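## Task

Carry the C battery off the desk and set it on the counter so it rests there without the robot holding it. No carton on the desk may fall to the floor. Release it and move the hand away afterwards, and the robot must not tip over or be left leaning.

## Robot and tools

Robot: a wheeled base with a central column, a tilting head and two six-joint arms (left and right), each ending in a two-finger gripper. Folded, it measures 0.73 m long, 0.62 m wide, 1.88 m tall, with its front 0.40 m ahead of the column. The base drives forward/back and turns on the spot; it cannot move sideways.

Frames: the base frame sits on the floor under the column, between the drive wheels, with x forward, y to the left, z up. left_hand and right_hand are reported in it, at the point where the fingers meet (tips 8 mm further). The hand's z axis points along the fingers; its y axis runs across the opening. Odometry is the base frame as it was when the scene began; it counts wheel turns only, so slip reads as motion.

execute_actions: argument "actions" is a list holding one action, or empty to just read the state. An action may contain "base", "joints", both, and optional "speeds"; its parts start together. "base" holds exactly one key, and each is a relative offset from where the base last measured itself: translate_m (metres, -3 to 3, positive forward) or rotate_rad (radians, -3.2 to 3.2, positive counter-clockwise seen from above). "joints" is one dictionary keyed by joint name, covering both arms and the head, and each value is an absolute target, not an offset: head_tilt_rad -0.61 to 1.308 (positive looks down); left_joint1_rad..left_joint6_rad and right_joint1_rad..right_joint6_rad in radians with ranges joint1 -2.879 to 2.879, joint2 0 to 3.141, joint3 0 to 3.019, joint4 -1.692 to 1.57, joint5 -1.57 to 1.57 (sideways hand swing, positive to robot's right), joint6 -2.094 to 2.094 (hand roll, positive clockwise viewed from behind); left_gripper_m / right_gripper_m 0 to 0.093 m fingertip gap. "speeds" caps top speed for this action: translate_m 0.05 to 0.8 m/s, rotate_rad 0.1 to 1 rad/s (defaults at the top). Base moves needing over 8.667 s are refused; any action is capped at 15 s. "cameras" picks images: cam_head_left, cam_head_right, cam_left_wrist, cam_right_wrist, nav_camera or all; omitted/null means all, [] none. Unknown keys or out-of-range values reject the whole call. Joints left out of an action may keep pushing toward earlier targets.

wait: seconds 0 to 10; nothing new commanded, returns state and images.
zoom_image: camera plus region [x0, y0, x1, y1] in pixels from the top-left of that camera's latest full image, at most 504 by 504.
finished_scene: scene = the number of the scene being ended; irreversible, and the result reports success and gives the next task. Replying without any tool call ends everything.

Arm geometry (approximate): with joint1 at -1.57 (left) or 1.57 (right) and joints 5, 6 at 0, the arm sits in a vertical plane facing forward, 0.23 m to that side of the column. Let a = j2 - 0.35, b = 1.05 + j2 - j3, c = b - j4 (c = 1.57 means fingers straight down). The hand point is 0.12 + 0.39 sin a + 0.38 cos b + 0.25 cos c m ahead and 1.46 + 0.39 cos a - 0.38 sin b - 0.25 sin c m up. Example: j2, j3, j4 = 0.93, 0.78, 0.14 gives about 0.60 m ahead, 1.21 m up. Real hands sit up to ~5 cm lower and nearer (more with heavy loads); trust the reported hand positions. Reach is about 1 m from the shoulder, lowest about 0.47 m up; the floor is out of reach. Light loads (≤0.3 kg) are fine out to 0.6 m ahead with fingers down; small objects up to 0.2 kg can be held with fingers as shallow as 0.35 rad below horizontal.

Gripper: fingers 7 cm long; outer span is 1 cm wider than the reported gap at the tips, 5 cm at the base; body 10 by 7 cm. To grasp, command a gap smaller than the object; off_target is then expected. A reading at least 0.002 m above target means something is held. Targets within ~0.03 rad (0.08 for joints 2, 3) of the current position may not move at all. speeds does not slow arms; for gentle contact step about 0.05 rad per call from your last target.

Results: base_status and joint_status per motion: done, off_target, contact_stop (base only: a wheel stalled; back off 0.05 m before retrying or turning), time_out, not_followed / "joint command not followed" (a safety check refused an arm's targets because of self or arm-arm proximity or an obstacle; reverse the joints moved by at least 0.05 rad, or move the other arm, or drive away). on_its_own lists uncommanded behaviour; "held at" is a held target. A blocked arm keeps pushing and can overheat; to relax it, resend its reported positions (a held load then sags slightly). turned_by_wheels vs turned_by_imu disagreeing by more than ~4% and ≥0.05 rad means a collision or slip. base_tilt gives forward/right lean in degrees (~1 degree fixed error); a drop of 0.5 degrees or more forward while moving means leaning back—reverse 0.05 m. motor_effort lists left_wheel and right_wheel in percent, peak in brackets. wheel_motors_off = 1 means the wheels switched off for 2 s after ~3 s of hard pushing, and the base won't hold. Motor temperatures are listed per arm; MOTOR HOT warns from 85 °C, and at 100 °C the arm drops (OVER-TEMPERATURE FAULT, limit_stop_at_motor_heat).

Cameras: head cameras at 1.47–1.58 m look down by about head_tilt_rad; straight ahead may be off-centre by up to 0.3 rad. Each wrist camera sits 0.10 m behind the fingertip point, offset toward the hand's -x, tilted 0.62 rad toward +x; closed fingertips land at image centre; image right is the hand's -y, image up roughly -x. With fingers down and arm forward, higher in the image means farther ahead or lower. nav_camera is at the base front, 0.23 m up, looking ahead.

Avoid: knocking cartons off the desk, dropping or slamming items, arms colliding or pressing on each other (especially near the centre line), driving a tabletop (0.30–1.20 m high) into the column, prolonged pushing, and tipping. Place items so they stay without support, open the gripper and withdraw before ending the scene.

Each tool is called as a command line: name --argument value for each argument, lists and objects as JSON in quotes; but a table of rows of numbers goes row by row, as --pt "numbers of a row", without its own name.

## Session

execute_actions --actions '[]'

Scene clock: 0.00 s.
Motor temperatures (°C, as the motors report them): left_arm=[22 23 23 21 22 20] | right_arm=[22 21 21 21 23 24]
base_odometry: x=+0.000 y=+0.000 heading=+0.000 (m, m, rad; odometry frame)
turned_by_wheels: +0.000 (rad since the last result)
turned_by_imu: +0.000 (rad since the last result)
base_tilt: forward=-0.1 right=+0.0 (deg)
base_status: not commanded
joint_positions: head_tilt_rad=+0.889 left_joint1_rad=-1.587 left_joint2_rad=+0.852 left_joint3_rad=+0.441 left_joint4_rad=-0.980 left_joint5_rad=+0.003 left_joint6_rad=+0.081 left_gripper_m=+0.094 right_joint1_rad=+1.573 right_joint2_rad=+0.890 right_joint3_rad=+0.438 right_joint4_rad=-0.905 right_joint5_rad=-0.042 right_joint6_rad=+0.055 right_gripper_m=+0.094
joint_status: not commanded
wheel_motors_off: 0
motor_effort: left_wheel=+0 right_wheel=+3 (%)
left_hand: x=+0.1658 y=+0.2204 z=+1.2544 quat_wxyz=(+0.420, -0.043, -0.906, +0.023) (m; base frame)
right_hand: x=+0.1684 y=-0.2178 z=+1.2394 quat_wxyz=(+0.405, -0.033, -0.914, -0.009) (m; base frame)
pictures: cam_head_left, cam_head_right, cam_left_wrist, cam_right_wrist, nav_camera
Images, in order (width x height): cam_head_left 672x504, cam_head_right 672x504, cam_left_wrist 616x616, cam_right_wrist 616x616, nav_camera 672x504.

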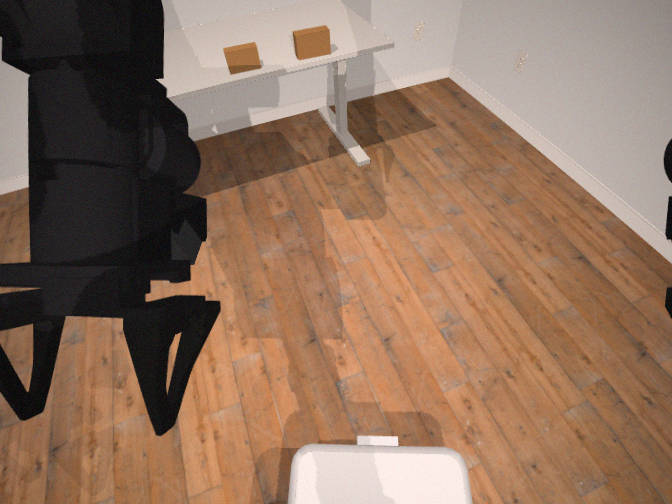

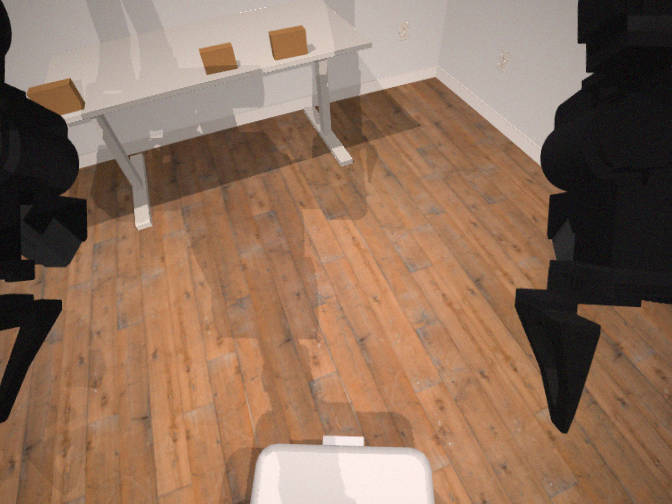

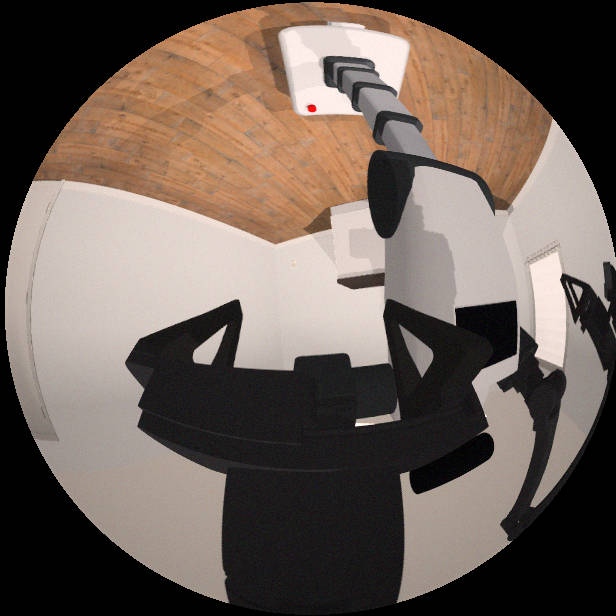

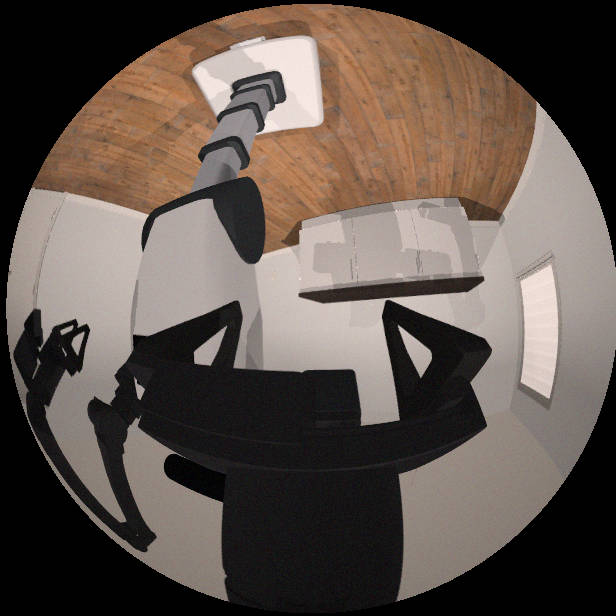

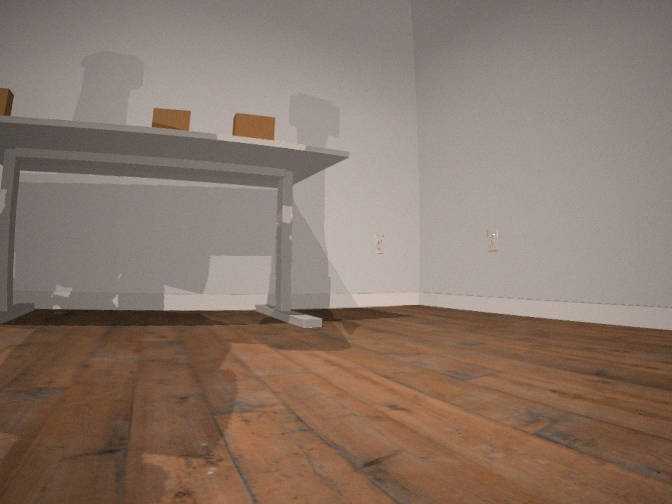

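zoom_image --camera "cam_head_right" --region '[0, 0, 400, 140]'

zoom_image --camera "cam_head_left" --region '[200, 10, 360, 90]'

Region (0, 0, 400, 140) of cam_head_right's 672x504 image, scaled by 1.260, with more detail than that image has; it fills the top 176 rows of this view, and the rest is white.

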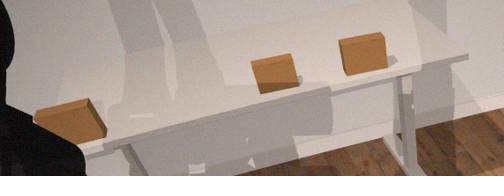

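Region (200, 10, 360, 90) of cam_head_left's 672x504 image, scaled by 3.150, with more detail than that image has.

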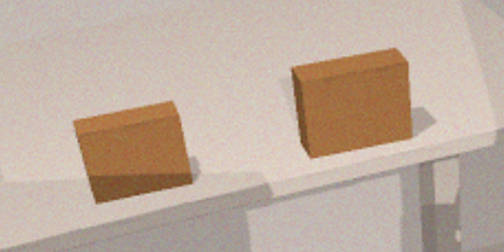

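execute_actions --actions '[{"base": {"rotate_rad": 0.1}}]' --cameras '[]'

execute_actions --actions '[{"base": {"translate_m": 1.32}, "joints": {"left_joint1_rad": -1.57, "left_joint2_rad": 1.35, "left_joint3_rad": 1.44, "left_joint4_rad": -0.61, "left_joint5_rad": 0, "left_joint6_rad": 0, "right_joint1_rad": 1.57, "right_joint2_rad": 1.35, "right_joint3_rad": 1.44, "right_joint4_rad": -0.61, "right_joint5_rad": 0, "right_joint6_rad": 0}}]' --cameras '[]'

execute_actions --actions '[{"base": {"rotate_rad": 0.46}, "joints": {"head_tilt_rad": 0.95}}]'

Scene clock: 10.67 s.
Motor temperatures (°C, as the motors report them): left_arm=[22 23 23 21 22 20] | right_arm=[22 21 21 21 23 24]
base_odometry: x=+0.000 y=+0.000 heading=+0.097 (m, m, rad; odometry frame)
turned_by_wheels: +0.097 (rad since the last result)
turned_by_imu: +0.096 (rad since the last result)
base_tilt: forward=-0.1 right=-0.1 (deg)
base_status: done
joint_positions: head_tilt_rad=+0.889 left_joint1_rad=-1.587 left_joint2_rad=+0.852 left_joint3_rad=+0.441 left_joint4_rad=-0.980 left_joint5_rad=+0.003 left_joint6_rad=+0.081 left_gripper_m=+0.094 right_joint1_rad=+1.573 right_joint2_rad=+0.890 right_joint3_rad=+0.438 right_joint4_rad=-0.905 right_joint5_rad=-0.042 right_joint6_rad=+0.055 right_gripper_m=+0.094
joint_status: not commanded
wheel_motors_off: 0
motor_effort: left_wheel=-5(40) right_wheel=+0(42) (%)
left_hand: x=+0.1658 y=+0.2204 z=+1.2544 quat_wxyz=(+0.420, -0.043, -0.906, +0.023) (m; base frame)
right_hand: x=+0.1684 y=-0.2178 z=+1.2394 quat_wxyz=(+0.405, -0.033, -0.914, -0.009) (m; base frame)
pictures: none
No camera images: the call's "cameras" was empty. Leave "cameras" out to get every camera's image.

Scene clock: 14.33 s.
Motor temperatures (°C, as the motors report them): left_arm=[22 23 23 21 22 20] | right_arm=[22 22 22 21 23 24]
base_odometry: x=+1.314 y=+0.128 heading=+0.097 (m, m, rad; odometry frame)
turned_by_wheels: +0.000 (rad since the last result)
turned_by_imu: -0.002 (rad since the last result)
base_tilt: forward=-0.1 right=+0.0 (deg)
base_status: done
joint_positions: head_tilt_rad=+0.889 left_joint1_rad=-1.579 left_joint2_rad=+1.351 left_joint3_rad=+1.416 left_joint4_rad=-0.616 left_joint5_rad=+0.003 left_joint6_rad=+0.010 left_gripper_m=+0.094 right_joint1_rad=+1.573 right_joint2_rad=+1.357 right_joint3_rad=+1.412 right_joint4_rad=-0.613 right_joint5_rad=-0.004 right_joint6_rad=+0.011 right_gripper_m=+0.094
joint_status: all done
wheel_motors_off: 0
motor_effort: left_wheel=+1(28) right_wheel=+0(68) (%)
left_hand: x=+0.6540 y=+0.2194 z=+1.0989 quat_wxyz=(+0.014, -0.007, -1.000, +0.005) (m; base frame)
right_hand: x=+0.6504 y=-0.2238 z=+1.0953 quat_wxyz=(+0.017, -0.005, -1.000, -0.002) (m; base frame)
pictures: none
No camera images: the call's "cameras" was empty. Leave "cameras" out to get every camera's image.

Scene clock: 16.40 s.
Motor temperatures (°C, as the motors report them): left_arm=[22 23 23 21 22 20] | right_arm=[22 22 22 21 23 24]
base_odometry: x=+1.314 y=+0.128 heading=+0.555 (m, m, rad; odometry frame)
turned_by_wheels: +0.458 (rad since the last result)
turned_by_imu: +0.451 (rad since the last result)
base_tilt: forward=-0.1 right=+0.0 (deg)
base_status: done
joint_positions: head_tilt_rad=+0.950 left_joint1_rad=-1.571 left_joint2_rad=+1.351 left_joint3_rad=+1.416 left_joint4_rad=-0.616 left_joint5_rad=+0.003 left_joint6_rad=+0.010 left_gripper_m=+0.094 right_joint1_rad=+1.570 right_joint2_rad=+1.357 right_joint3_rad=+1.412 right_joint4_rad=-0.613 right_joint5_rad=-0.002 right_joint6_rad=+0.011 right_gripper_m=+0.094
joint_status: all done
wheel_motors_off: 0
motor_effort: left_wheel=-9(68) right_wheel=+7(46) (%)
left_hand: x=+0.6540 y=+0.2242 z=+1.0989 quat_wxyz=(+0.014, -0.005, -1.000, +0.001) (m; base frame)
right_hand: x=+0.6504 y=-0.2254 z=+1.0953 quat_wxyz=(+0.017, -0.006, -1.000, -0.001) (m; base frame)
pictures: cam_head_left, cam_head_right, cam_left_wrist, cam_right_wrist, nav_camera
Images, in order (width x height): cam_head_left 672x504, cam_head_right 672x504, cam_left_wrist 616x616, cam_right_wrist 616x616, nav_camera 672x504.

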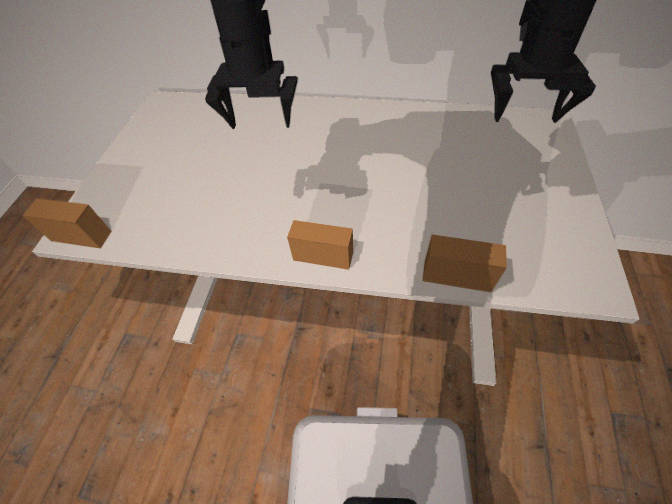

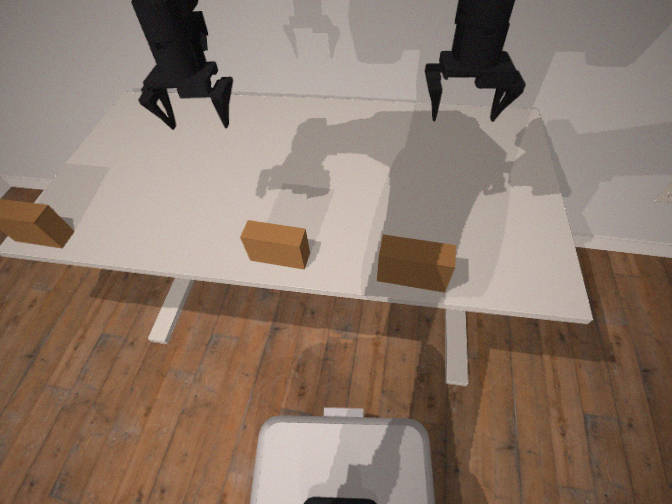

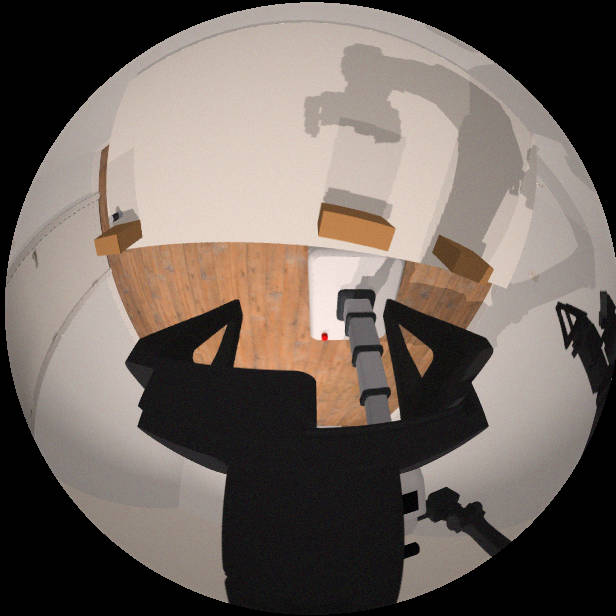

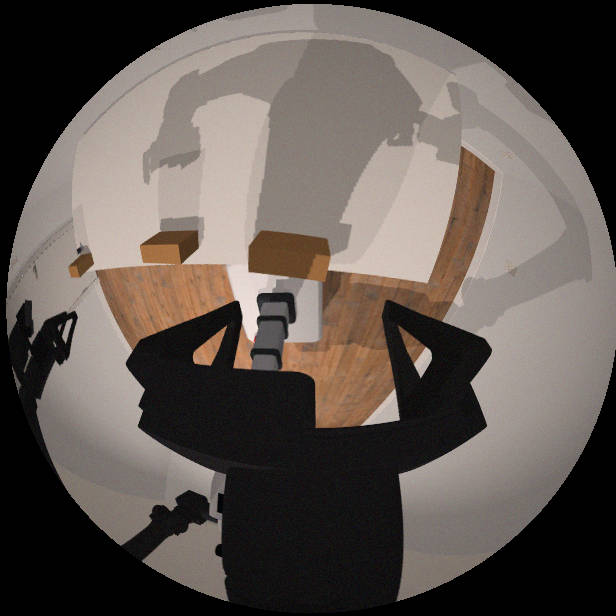

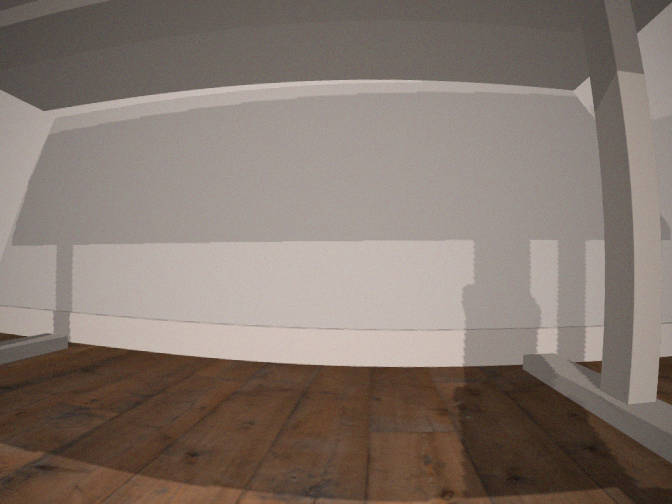

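zoom_image --camera "cam_left_wrist" --region '[80, 180, 170, 270]'

Region (80, 180, 170, 270) of cam_left_wrist's 616x616 image, scaled by 5.600, with more detail than that image has.

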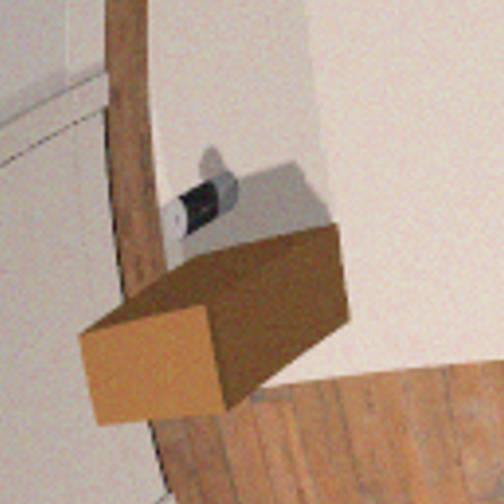

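execute_actions --actions '[{"base": {"rotate_rad": 0.62}, "joints": {"left_joint6_rad": 0.67, "left_gripper_m": 0.07, "right_joint2_rad": 0.87, "right_joint3_rad": 0.45, "right_joint4_rad": -0.98}}]' --cameras '["cam_head_left", "cam_left_wrist"]'

Scene clock: 26.53 s.
Motor temperatures (°C, as the motors report them): left_arm=[22 24 24 21 22 20] | right_arm=[22 23 23 21 23 24]
base_odometry: x=+1.314 y=+0.128 heading=+1.173 (m, m, rad; odometry frame)
turned_by_wheels: +0.618 (rad since the last result)
turned_by_imu: +0.611 (rad since the last result)
base_tilt: forward=-0.1 right=+0.0 (deg)
base_status: done
joint_positions: head_tilt_rad=+0.950 left_joint1_rad=-1.570 left_joint2_rad=+1.351 left_joint3_rad=+1.416 left_joint4_rad=-0.616 left_joint5_rad=+0.003 left_joint6_rad=+0.659 left_gripper_m=+0.070 right_joint1_rad=+1.569 right_joint2_rad=+0.862 right_joint3_rad=+0.451 right_joint4_rad=-0.973 right_joint5_rad=-0.002 right_joint6_rad=+0.011 right_gripper_m=+0.094
joint_status: all done
wheel_motors_off: 0
motor_effort: left_wheel=-9(43) right_wheel=+6(30) (%)
left_hand: x=+0.6540 y=+0.2246 z=+1.0989 quat_wxyz=(+0.013, -0.323, -0.946, +0.005) (m; base frame)
right_hand: x=+0.1701 y=-0.2255 z=+1.2513 quat_wxyz=(+0.417, -0.006, -0.909, +0.002) (m; base frame)
pictures: cam_head_left, cam_left_wrist
Images, in order (width x height): cam_head_left 672x504, cam_left_wrist 616x616.

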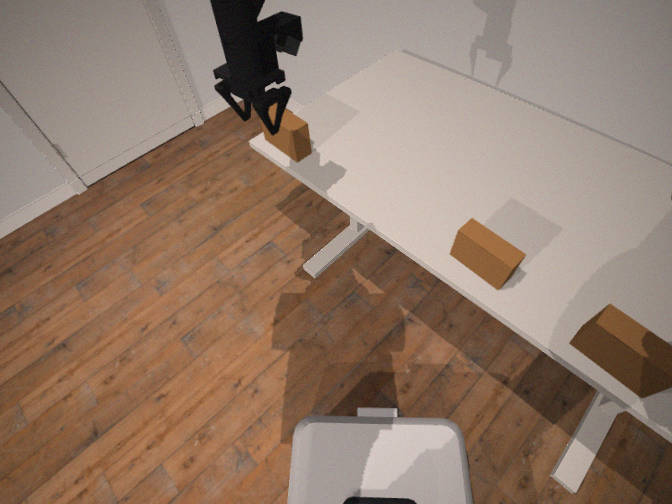

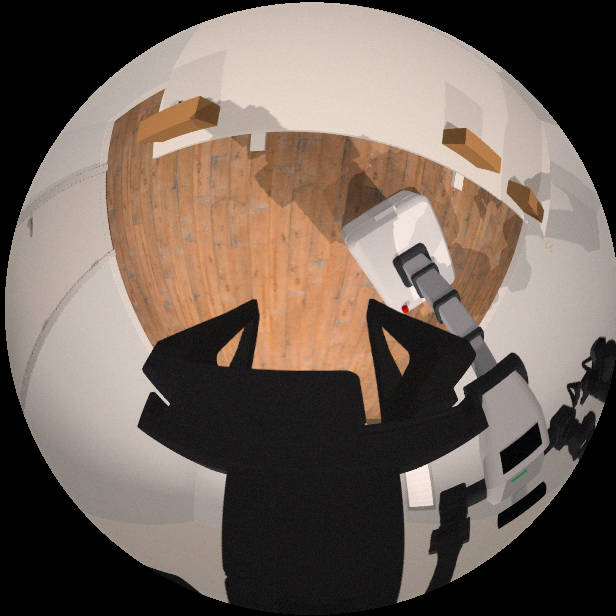

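execute_actions --actions '[{"base": {"translate_m": 0.42}, "speeds": {"translate_m": 0.4}}]' --cameras '["cam_head_left", "cam_head_right", "cam_left_wrist", "nav_camera"]'

Scene clock: 30.00 s.
Motor temperatures (°C, as the motors report them): left_arm=[22 24 24 21 22 20] | right_arm=[22 23 22 21 23 24]
base_odometry: x=+1.477 y=+0.516 heading=+1.174 (m, m, rad; odometry frame)
turned_by_wheels: +0.001 (rad since the last result)
turned_by_imu: +0.000 (rad since the last result)
base_tilt: forward=-0.1 right=+0.0 (deg)
base_status: done
joint_positions: head_tilt_rad=+0.951 left_joint1_rad=-1.570 left_joint2_rad=+1.351 left_joint3_rad=+1.416 left_joint4_rad=-0.615 left_joint5_rad=+0.003 left_joint6_rad=+0.659 left_gripper_m=+0.070 right_joint1_rad=+1.569 right_joint2_rad=+0.862 right_joint3_rad=+0.449 right_joint4_rad=-0.973 right_joint5_rad=-0.002 right_joint6_rad=+0.011 right_gripper_m=+0.094
joint_status: not commanded
wheel_motors_off: 0
motor_effort: left_wheel=+1(58) right_wheel=+0(56) (%)
left_hand: x=+0.6541 y=+0.2246 z=+1.0989 quat_wxyz=(+0.012, -0.323, -0.946, +0.005) (m; base frame)
right_hand: x=+0.1693 y=-0.2255 z=+1.2515 quat_wxyz=(+0.418, -0.006, -0.908, +0.002) (m; base frame)
pictures: cam_head_left, cam_head_right, cam_left_wrist, nav_camera
Images, in order (width x height): cam_head_left 672x504, cam_head_right 672x504, cam_left_wrist 616x616, nav_camera 672x504.

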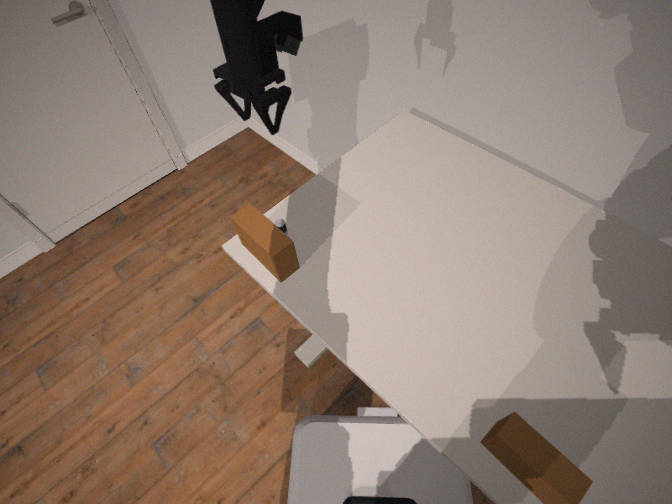

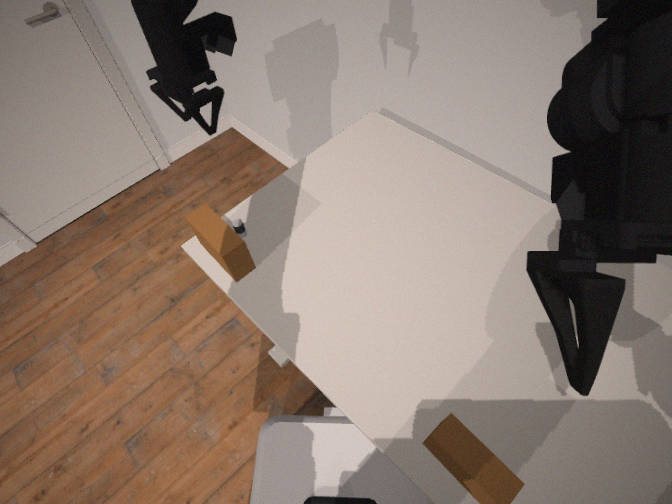

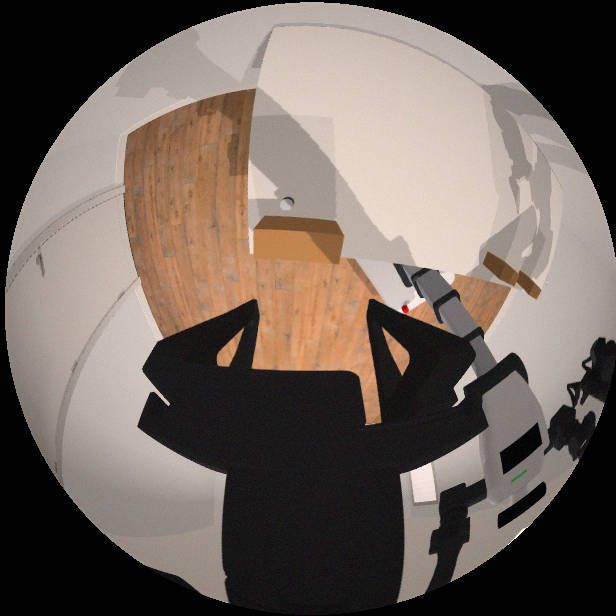

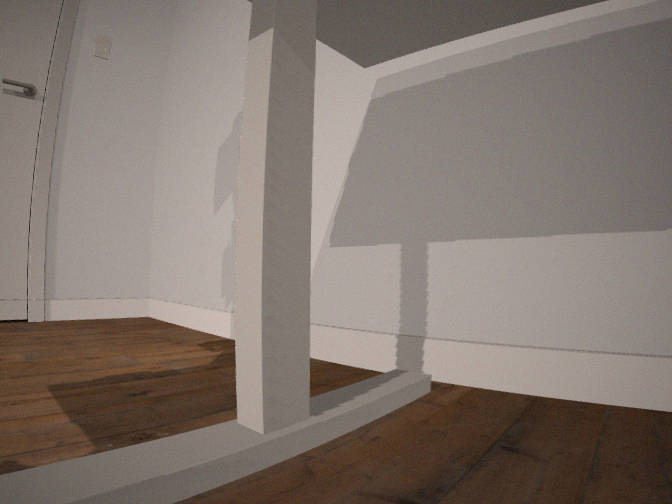

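zoom_image --camera "cam_left_wrist" --region '[235, 170, 365, 280]'

Region (235, 170, 365, 280) of cam_left_wrist's 616x616 image, scaled by 3.877, with more detail than that image has; it fills the top 426 rows of this view, and the rest is white.

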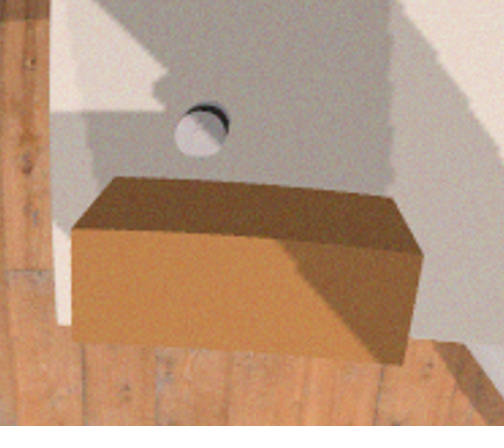

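execute_actions --actions '[{"base": {"translate_m": 0.09}, "joints": {"left_joint2_rad": 1.83, "left_joint3_rad": 1.86, "left_joint4_rad": -0.755, "left_joint5_rad": -0.1, "left_joint6_rad": 0.72, "left_gripper_m": 0.06, "head_tilt_rad": 1.05}, "speeds": {"translate_m": 0.2}}]' --cameras '["cam_head_left", "cam_head_right", "cam_left_wrist"]'

Scene clock: 39.27 s.
Motor temperatures (°C, as the motors report them): left_arm=[22 25 24 21 22 20] | right_arm=[22 22 22 21 23 24]
base_odometry: x=+1.511 y=+0.599 heading=+1.174 (m, m, rad; odometry frame)
turned_by_wheels: +0.000 (rad since the last result)
turned_by_imu: -0.001 (rad since the last result)
base_tilt: forward=-0.1 right=+0.0 (deg)
base_status: done
joint_positions: head_tilt_rad=+1.050 left_joint1_rad=-1.570 left_joint2_rad=+1.841 left_joint3_rad=+1.834 left_joint4_rad=-0.750 left_joint5_rad=-0.096 left_joint6_rad=+0.710 left_gripper_m=+0.060 right_joint1_rad=+1.569 right_joint2_rad=+0.862 right_joint3_rad=+0.451 right_joint4_rad=-0.973 right_joint5_rad=-0.002 right_joint6_rad=+0.011 right_gripper_m=+0.094
joint_status: all done
wheel_motors_off: 0
motor_effort: left_wheel=+0(41) right_wheel=+0(32) (%)
left_hand: x=+0.6395 y=+0.2417 z=+0.9150 quat_wxyz=(+0.126, -0.350, -0.928, -0.004) (m; base frame)
right_hand: x=+0.1705 y=-0.2255 z=+1.2511 quat_wxyz=(+0.417, -0.006, -0.909, +0.002) (m; base frame)
pictures: cam_head_left, cam_head_right, cam_left_wrist
Images, in order (width x height): cam_head_left 672x504, cam_head_right 672x504, cam_left_wrist 616x616.

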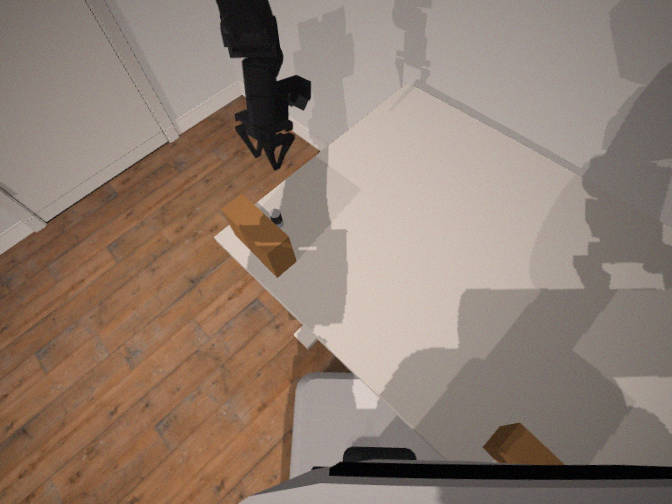

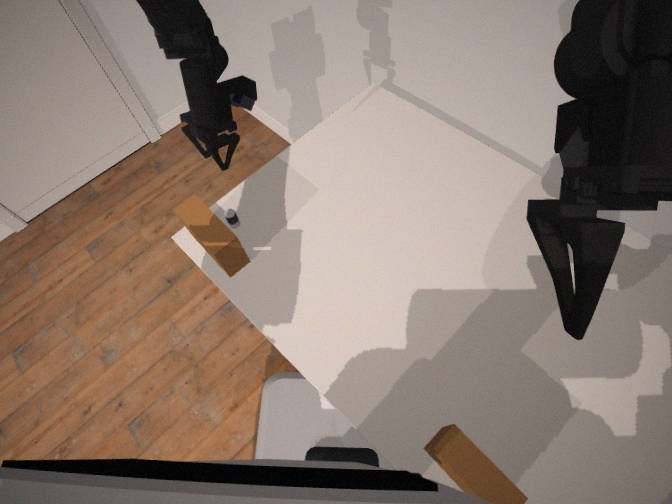

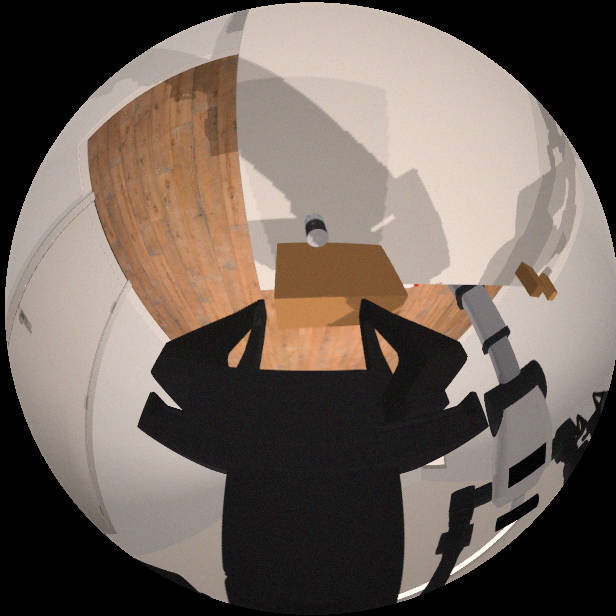

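zoom_image --camera "cam_left_wrist" --region '[250, 195, 390, 335]'

Region (250, 195, 390, 335) of cam_left_wrist's 616x616 image, scaled by 3.600, with more detail than that image has.

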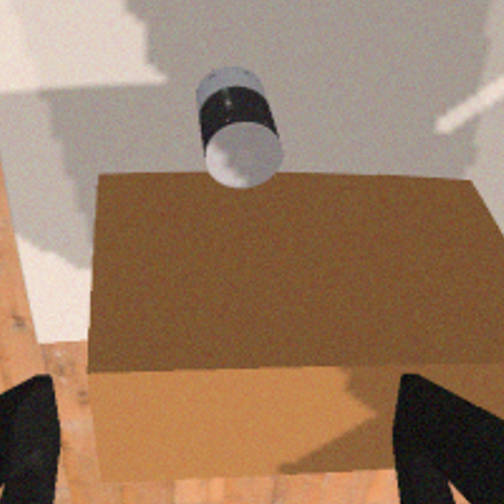

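execute_actions --actions '[{"joints": {"left_joint2_rad": 2.06, "left_joint3_rad": 2.06, "left_joint4_rad": -0.715}}]' --cameras '["cam_head_right", "cam_left_wrist"]'

Scene clock: 45.97 s.
Motor temperatures (°C, as the motors report them): left_arm=[22 25 24 21 22 20] | right_arm=[22 22 22 21 23 24]
base_odometry: x=+1.511 y=+0.599 heading=+1.174 (m, m, rad; odometry frame)
turned_by_wheels: +0.000 (rad since the last result)
turned_by_imu: -0.001 (rad since the last result)
base_tilt: forward=-0.1 right=-0.1 (deg)
base_status: not commanded
joint_positions: head_tilt_rad=+1.050 left_joint1_rad=-1.570 left_joint2_rad=+2.062 left_joint3_rad=+2.047 left_joint4_rad=-0.716 left_joint5_rad=-0.096 left_joint6_rad=+0.710 left_gripper_m=+0.060 right_joint1_rad=+1.569 right_joint2_rad=+0.862 right_joint3_rad=+0.451 right_joint4_rad=-0.973 right_joint5_rad=-0.002 right_joint6_rad=+0.011 right_gripper_m=+0.094
joint_status: all done
wheel_motors_off: 0
motor_effort: left_wheel=+0(0) right_wheel=+2(1) (%)
left_hand: x=+0.6402 y=+0.2418 z=+0.8274 quat_wxyz=(+0.114, -0.350, -0.930, -0.009) (m; base frame)
right_hand: x=+0.1705 y=-0.2255 z=+1.2511 quat_wxyz=(+0.417, -0.006, -0.909, +0.002) (m; base frame)
pictures: cam_head_right, cam_left_wrist
Images, in order (width x height): cam_head_right 672x504, cam_left_wrist 616x616.

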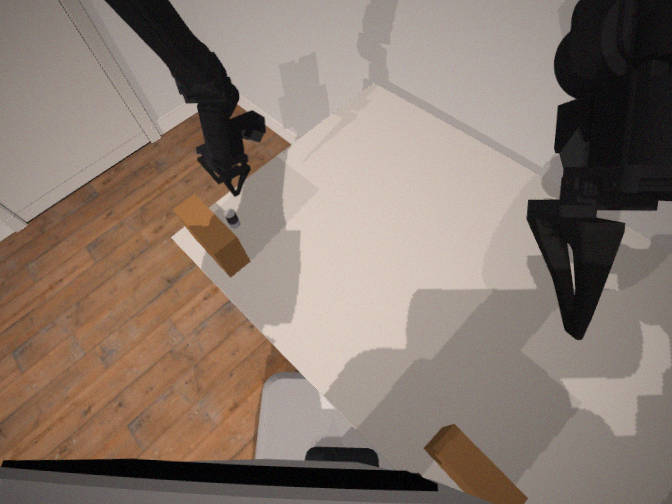

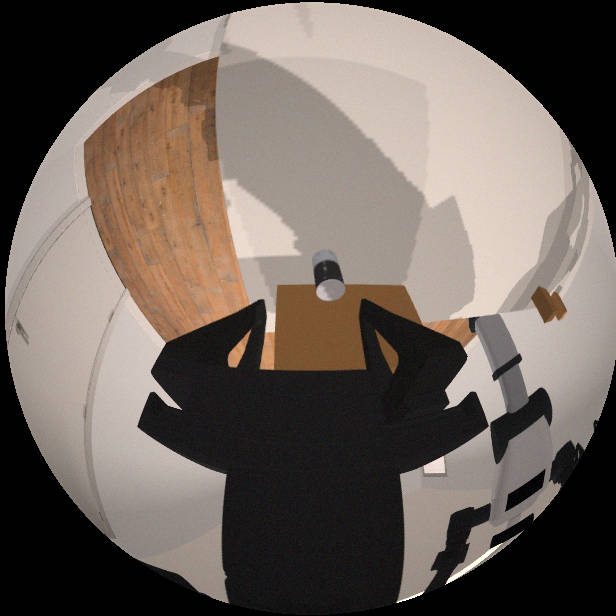

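execute_actions --actions '[{"joints": {"left_joint2_rad": 2.12, "left_gripper_m": 0.072}}]' --cameras '["cam_left_wrist"]'

Scene clock: 48.93 s.
Motor temperatures (°C, as the motors report them): left_arm=[22 25 24 21 22 20] | right_arm=[22 22 22 21 23 24]
base_odometry: x=+1.511 y=+0.599 heading=+1.174 (m, m, rad; odometry frame)
turned_by_wheels: +0.000 (rad since the last result)
turned_by_imu: -0.001 (rad since the last result)
base_tilt: forward=-0.1 right=+0.1 (deg)
base_status: not commanded
joint_positions: head_tilt_rad=+1.050 left_joint1_rad=-1.570 left_joint2_rad=+2.096 left_joint3_rad=+2.047 left_joint4_rad=-0.716 left_joint5_rad=-0.096 left_joint6_rad=+0.710 left_gripper_m=+0.072 right_joint1_rad=+1.569 right_joint2_rad=+0.862 right_joint3_rad=+0.451 right_joint4_rad=-0.973 right_joint5_rad=-0.002 right_joint6_rad=+0.011 right_gripper_m=+0.094
joint_status: all done
wheel_motors_off: 0
motor_effort: left_wheel=+0(0) right_wheel=-1(1) (%)
left_hand: x=+0.6183 y=+0.2418 z=+0.8100 quat_wxyz=(+0.130, -0.350, -0.928, -0.003) (m; base frame)
right_hand: x=+0.1705 y=-0.2255 z=+1.2511 quat_wxyz=(+0.417, -0.006, -0.909, +0.002) (m; base frame)
pictures: cam_left_wrist
Images, in order (width x height): cam_left_wrist 616x616.

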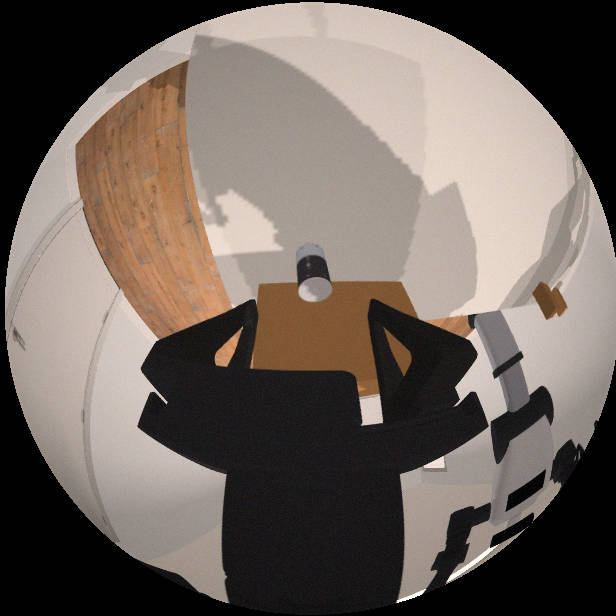

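execute_actions --actions '[{"joints": {"left_joint2_rad": 2.25, "left_joint3_rad": 2.228}}]' --cameras '["cam_head_right", "cam_left_wrist"]'

Scene clock: 51.07 s.
Motor temperatures (°C, as the motors report them): left_arm=[22 25 24 21 22 20] | right_arm=[22 22 22 21 23 24]
base_odometry: x=+1.511 y=+0.599 heading=+1.174 (m, m, rad; odometry frame)
turned_by_wheels: +0.000 (rad since the last result)
turned_by_imu: +0.000 (rad since the last result)
base_tilt: forward=-0.2 right=+0.0 (deg)
base_status: not commanded
joint_positions: head_tilt_rad=+1.050 left_joint1_rad=-1.570 left_joint2_rad=+2.239 left_joint3_rad=+2.199 left_joint4_rad=-0.716 left_joint5_rad=-0.096 left_joint6_rad=+0.710 left_gripper_m=+0.072 right_joint1_rad=+1.569 right_joint2_rad=+0.862 right_joint3_rad=+0.451 right_joint4_rad=-0.973 right_joint5_rad=-0.002 right_joint6_rad=+0.011 right_gripper_m=+0.094
joint_status: all done
wheel_motors_off: 0
motor_effort: left_wheel=+0(0) right_wheel=-1(1) (%)
left_hand: x=+0.6102 y=+0.2418 z=+0.7580 quat_wxyz=(+0.125, -0.350, -0.928, -0.005) (m; base frame)
right_hand: x=+0.1705 y=-0.2255 z=+1.2511 quat_wxyz=(+0.417, -0.006, -0.909, +0.002) (m; base frame)
pictures: cam_head_right, cam_left_wrist
Images, in order (width x height): cam_head_right 672x504, cam_left_wrist 616x616.

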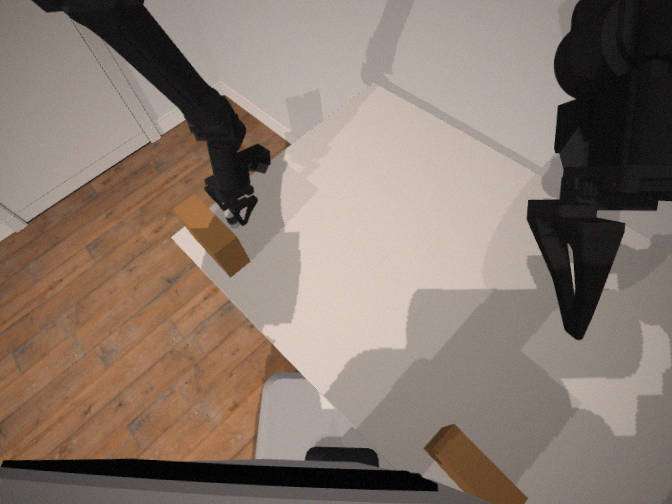

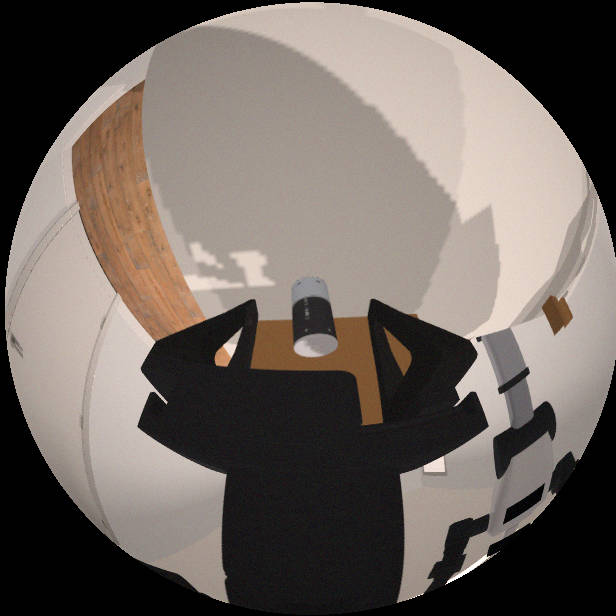

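execute_actions --actions '[{"joints": {"left_gripper_m": 0.012}}]' --cameras '["cam_left_wrist"]'

Scene clock: 53.13 s.
Motor temperatures (°C, as the motors report them): left_arm=[22 25 24 21 22 20] | right_arm=[22 22 22 21 23 24]
base_odometry: x=+1.511 y=+0.599 heading=+1.174 (m, m, rad; odometry frame)
turned_by_wheels: +0.000 (rad since the last result)
turned_by_imu: +0.000 (rad since the last result)
base_tilt: forward=-0.1 right=+0.0 (deg)
base_status: not commanded
joint_positions: head_tilt_rad=+1.050 left_joint1_rad=-1.570 left_joint2_rad=+2.239 left_joint3_rad=+2.199 left_joint4_rad=-0.716 left_joint5_rad=-0.097 left_joint6_rad=+0.710 left_gripper_m=+0.024 right_joint1_rad=+1.569 right_joint2_rad=+0.862 right_joint3_rad=+0.451 right_joint4_rad=-0.973 right_joint5_rad=-0.002 right_joint6_rad=+0.011 right_gripper_m=+0.094
joint_status: left_gripper_m off_target (ended at +0.024, target +0.012)
wheel_motors_off: 0
motor_effort: left_wheel=+0(0) right_wheel=+0(0) (%)
left_hand: x=+0.6103 y=+0.2420 z=+0.7580 quat_wxyz=(+0.125, -0.350, -0.928, -0.005) (m; base frame)
right_hand: x=+0.1705 y=-0.2255 z=+1.2511 quat_wxyz=(+0.417, -0.006, -0.909, +0.002) (m; base frame)
pictures: cam_left_wrist
Images, in order (width x height): cam_left_wrist 616x616.

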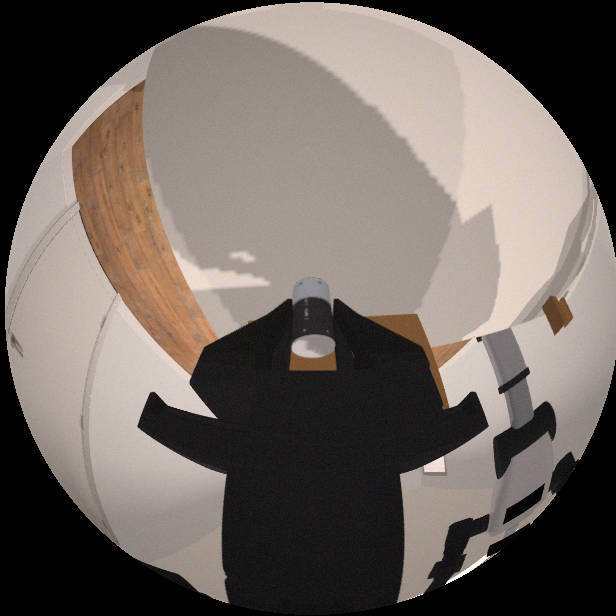

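execute_actions --actions '[{"joints": {"left_joint2_rad": 1.85, "left_gripper_m": 0.012}}]' --cameras '["cam_head_left", "cam_left_wrist"]'

Scene clock: 56.27 s.
Motor temperatures (°C, as the motors report them): left_arm=[22 26 24 21 22 20] | right_arm=[22 22 22 22 23 24]
base_odometry: x=+1.511 y=+0.599 heading=+1.174 (m, m, rad; odometry frame)
turned_by_wheels: +0.000 (rad since the last result)
turned_by_imu: -0.001 (rad since the last result)
base_tilt: forward=-0.1 right=-0.1 (deg)
base_status: not commanded
joint_positions: head_tilt_rad=+1.050 left_joint1_rad=-1.570 left_joint2_rad=+1.840 left_joint3_rad=+2.235 left_joint4_rad=-0.710 left_joint5_rad=-0.097 left_joint6_rad=+0.710 left_gripper_m=+0.024 right_joint1_rad=+1.569 right_joint2_rad=+0.862 right_joint3_rad=+0.451 right_joint4_rad=-0.973 right_joint5_rad=-0.002 right_joint6_rad=+0.011 right_gripper_m=+0.094
joint_status: left_gripper_m off_target (ended at +0.024, target +0.012); the others done
wheel_motors_off: 0
motor_effort: left_wheel=+0(0) right_wheel=-1(0) (%)
left_hand: x=+0.8617 y=+0.2419 z=+1.0139 quat_wxyz=(-0.081, -0.340, -0.933, -0.082) (m; base frame)
right_hand: x=+0.1705 y=-0.2255 z=+1.2511 quat_wxyz=(+0.417, -0.006, -0.909, +0.002) (m; base frame)
pictures: cam_head_left, cam_left_wrist
Images, in order (width x height): cam_head_left 672x504, cam_left_wrist 616x616.

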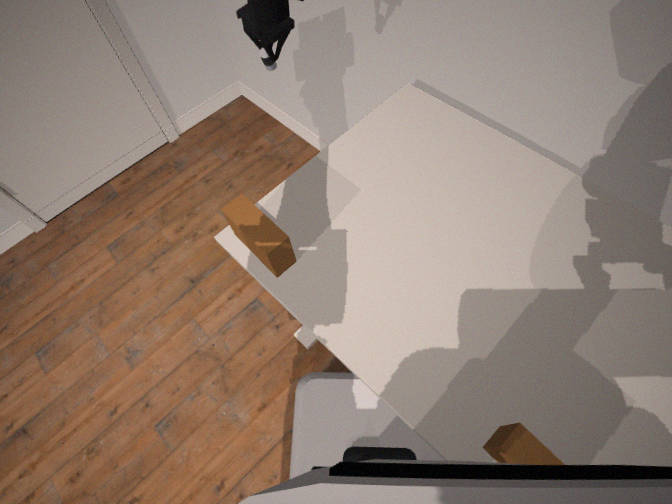

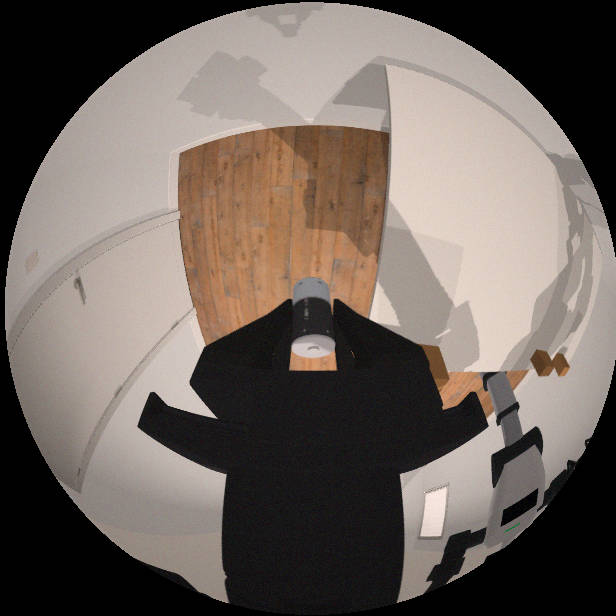

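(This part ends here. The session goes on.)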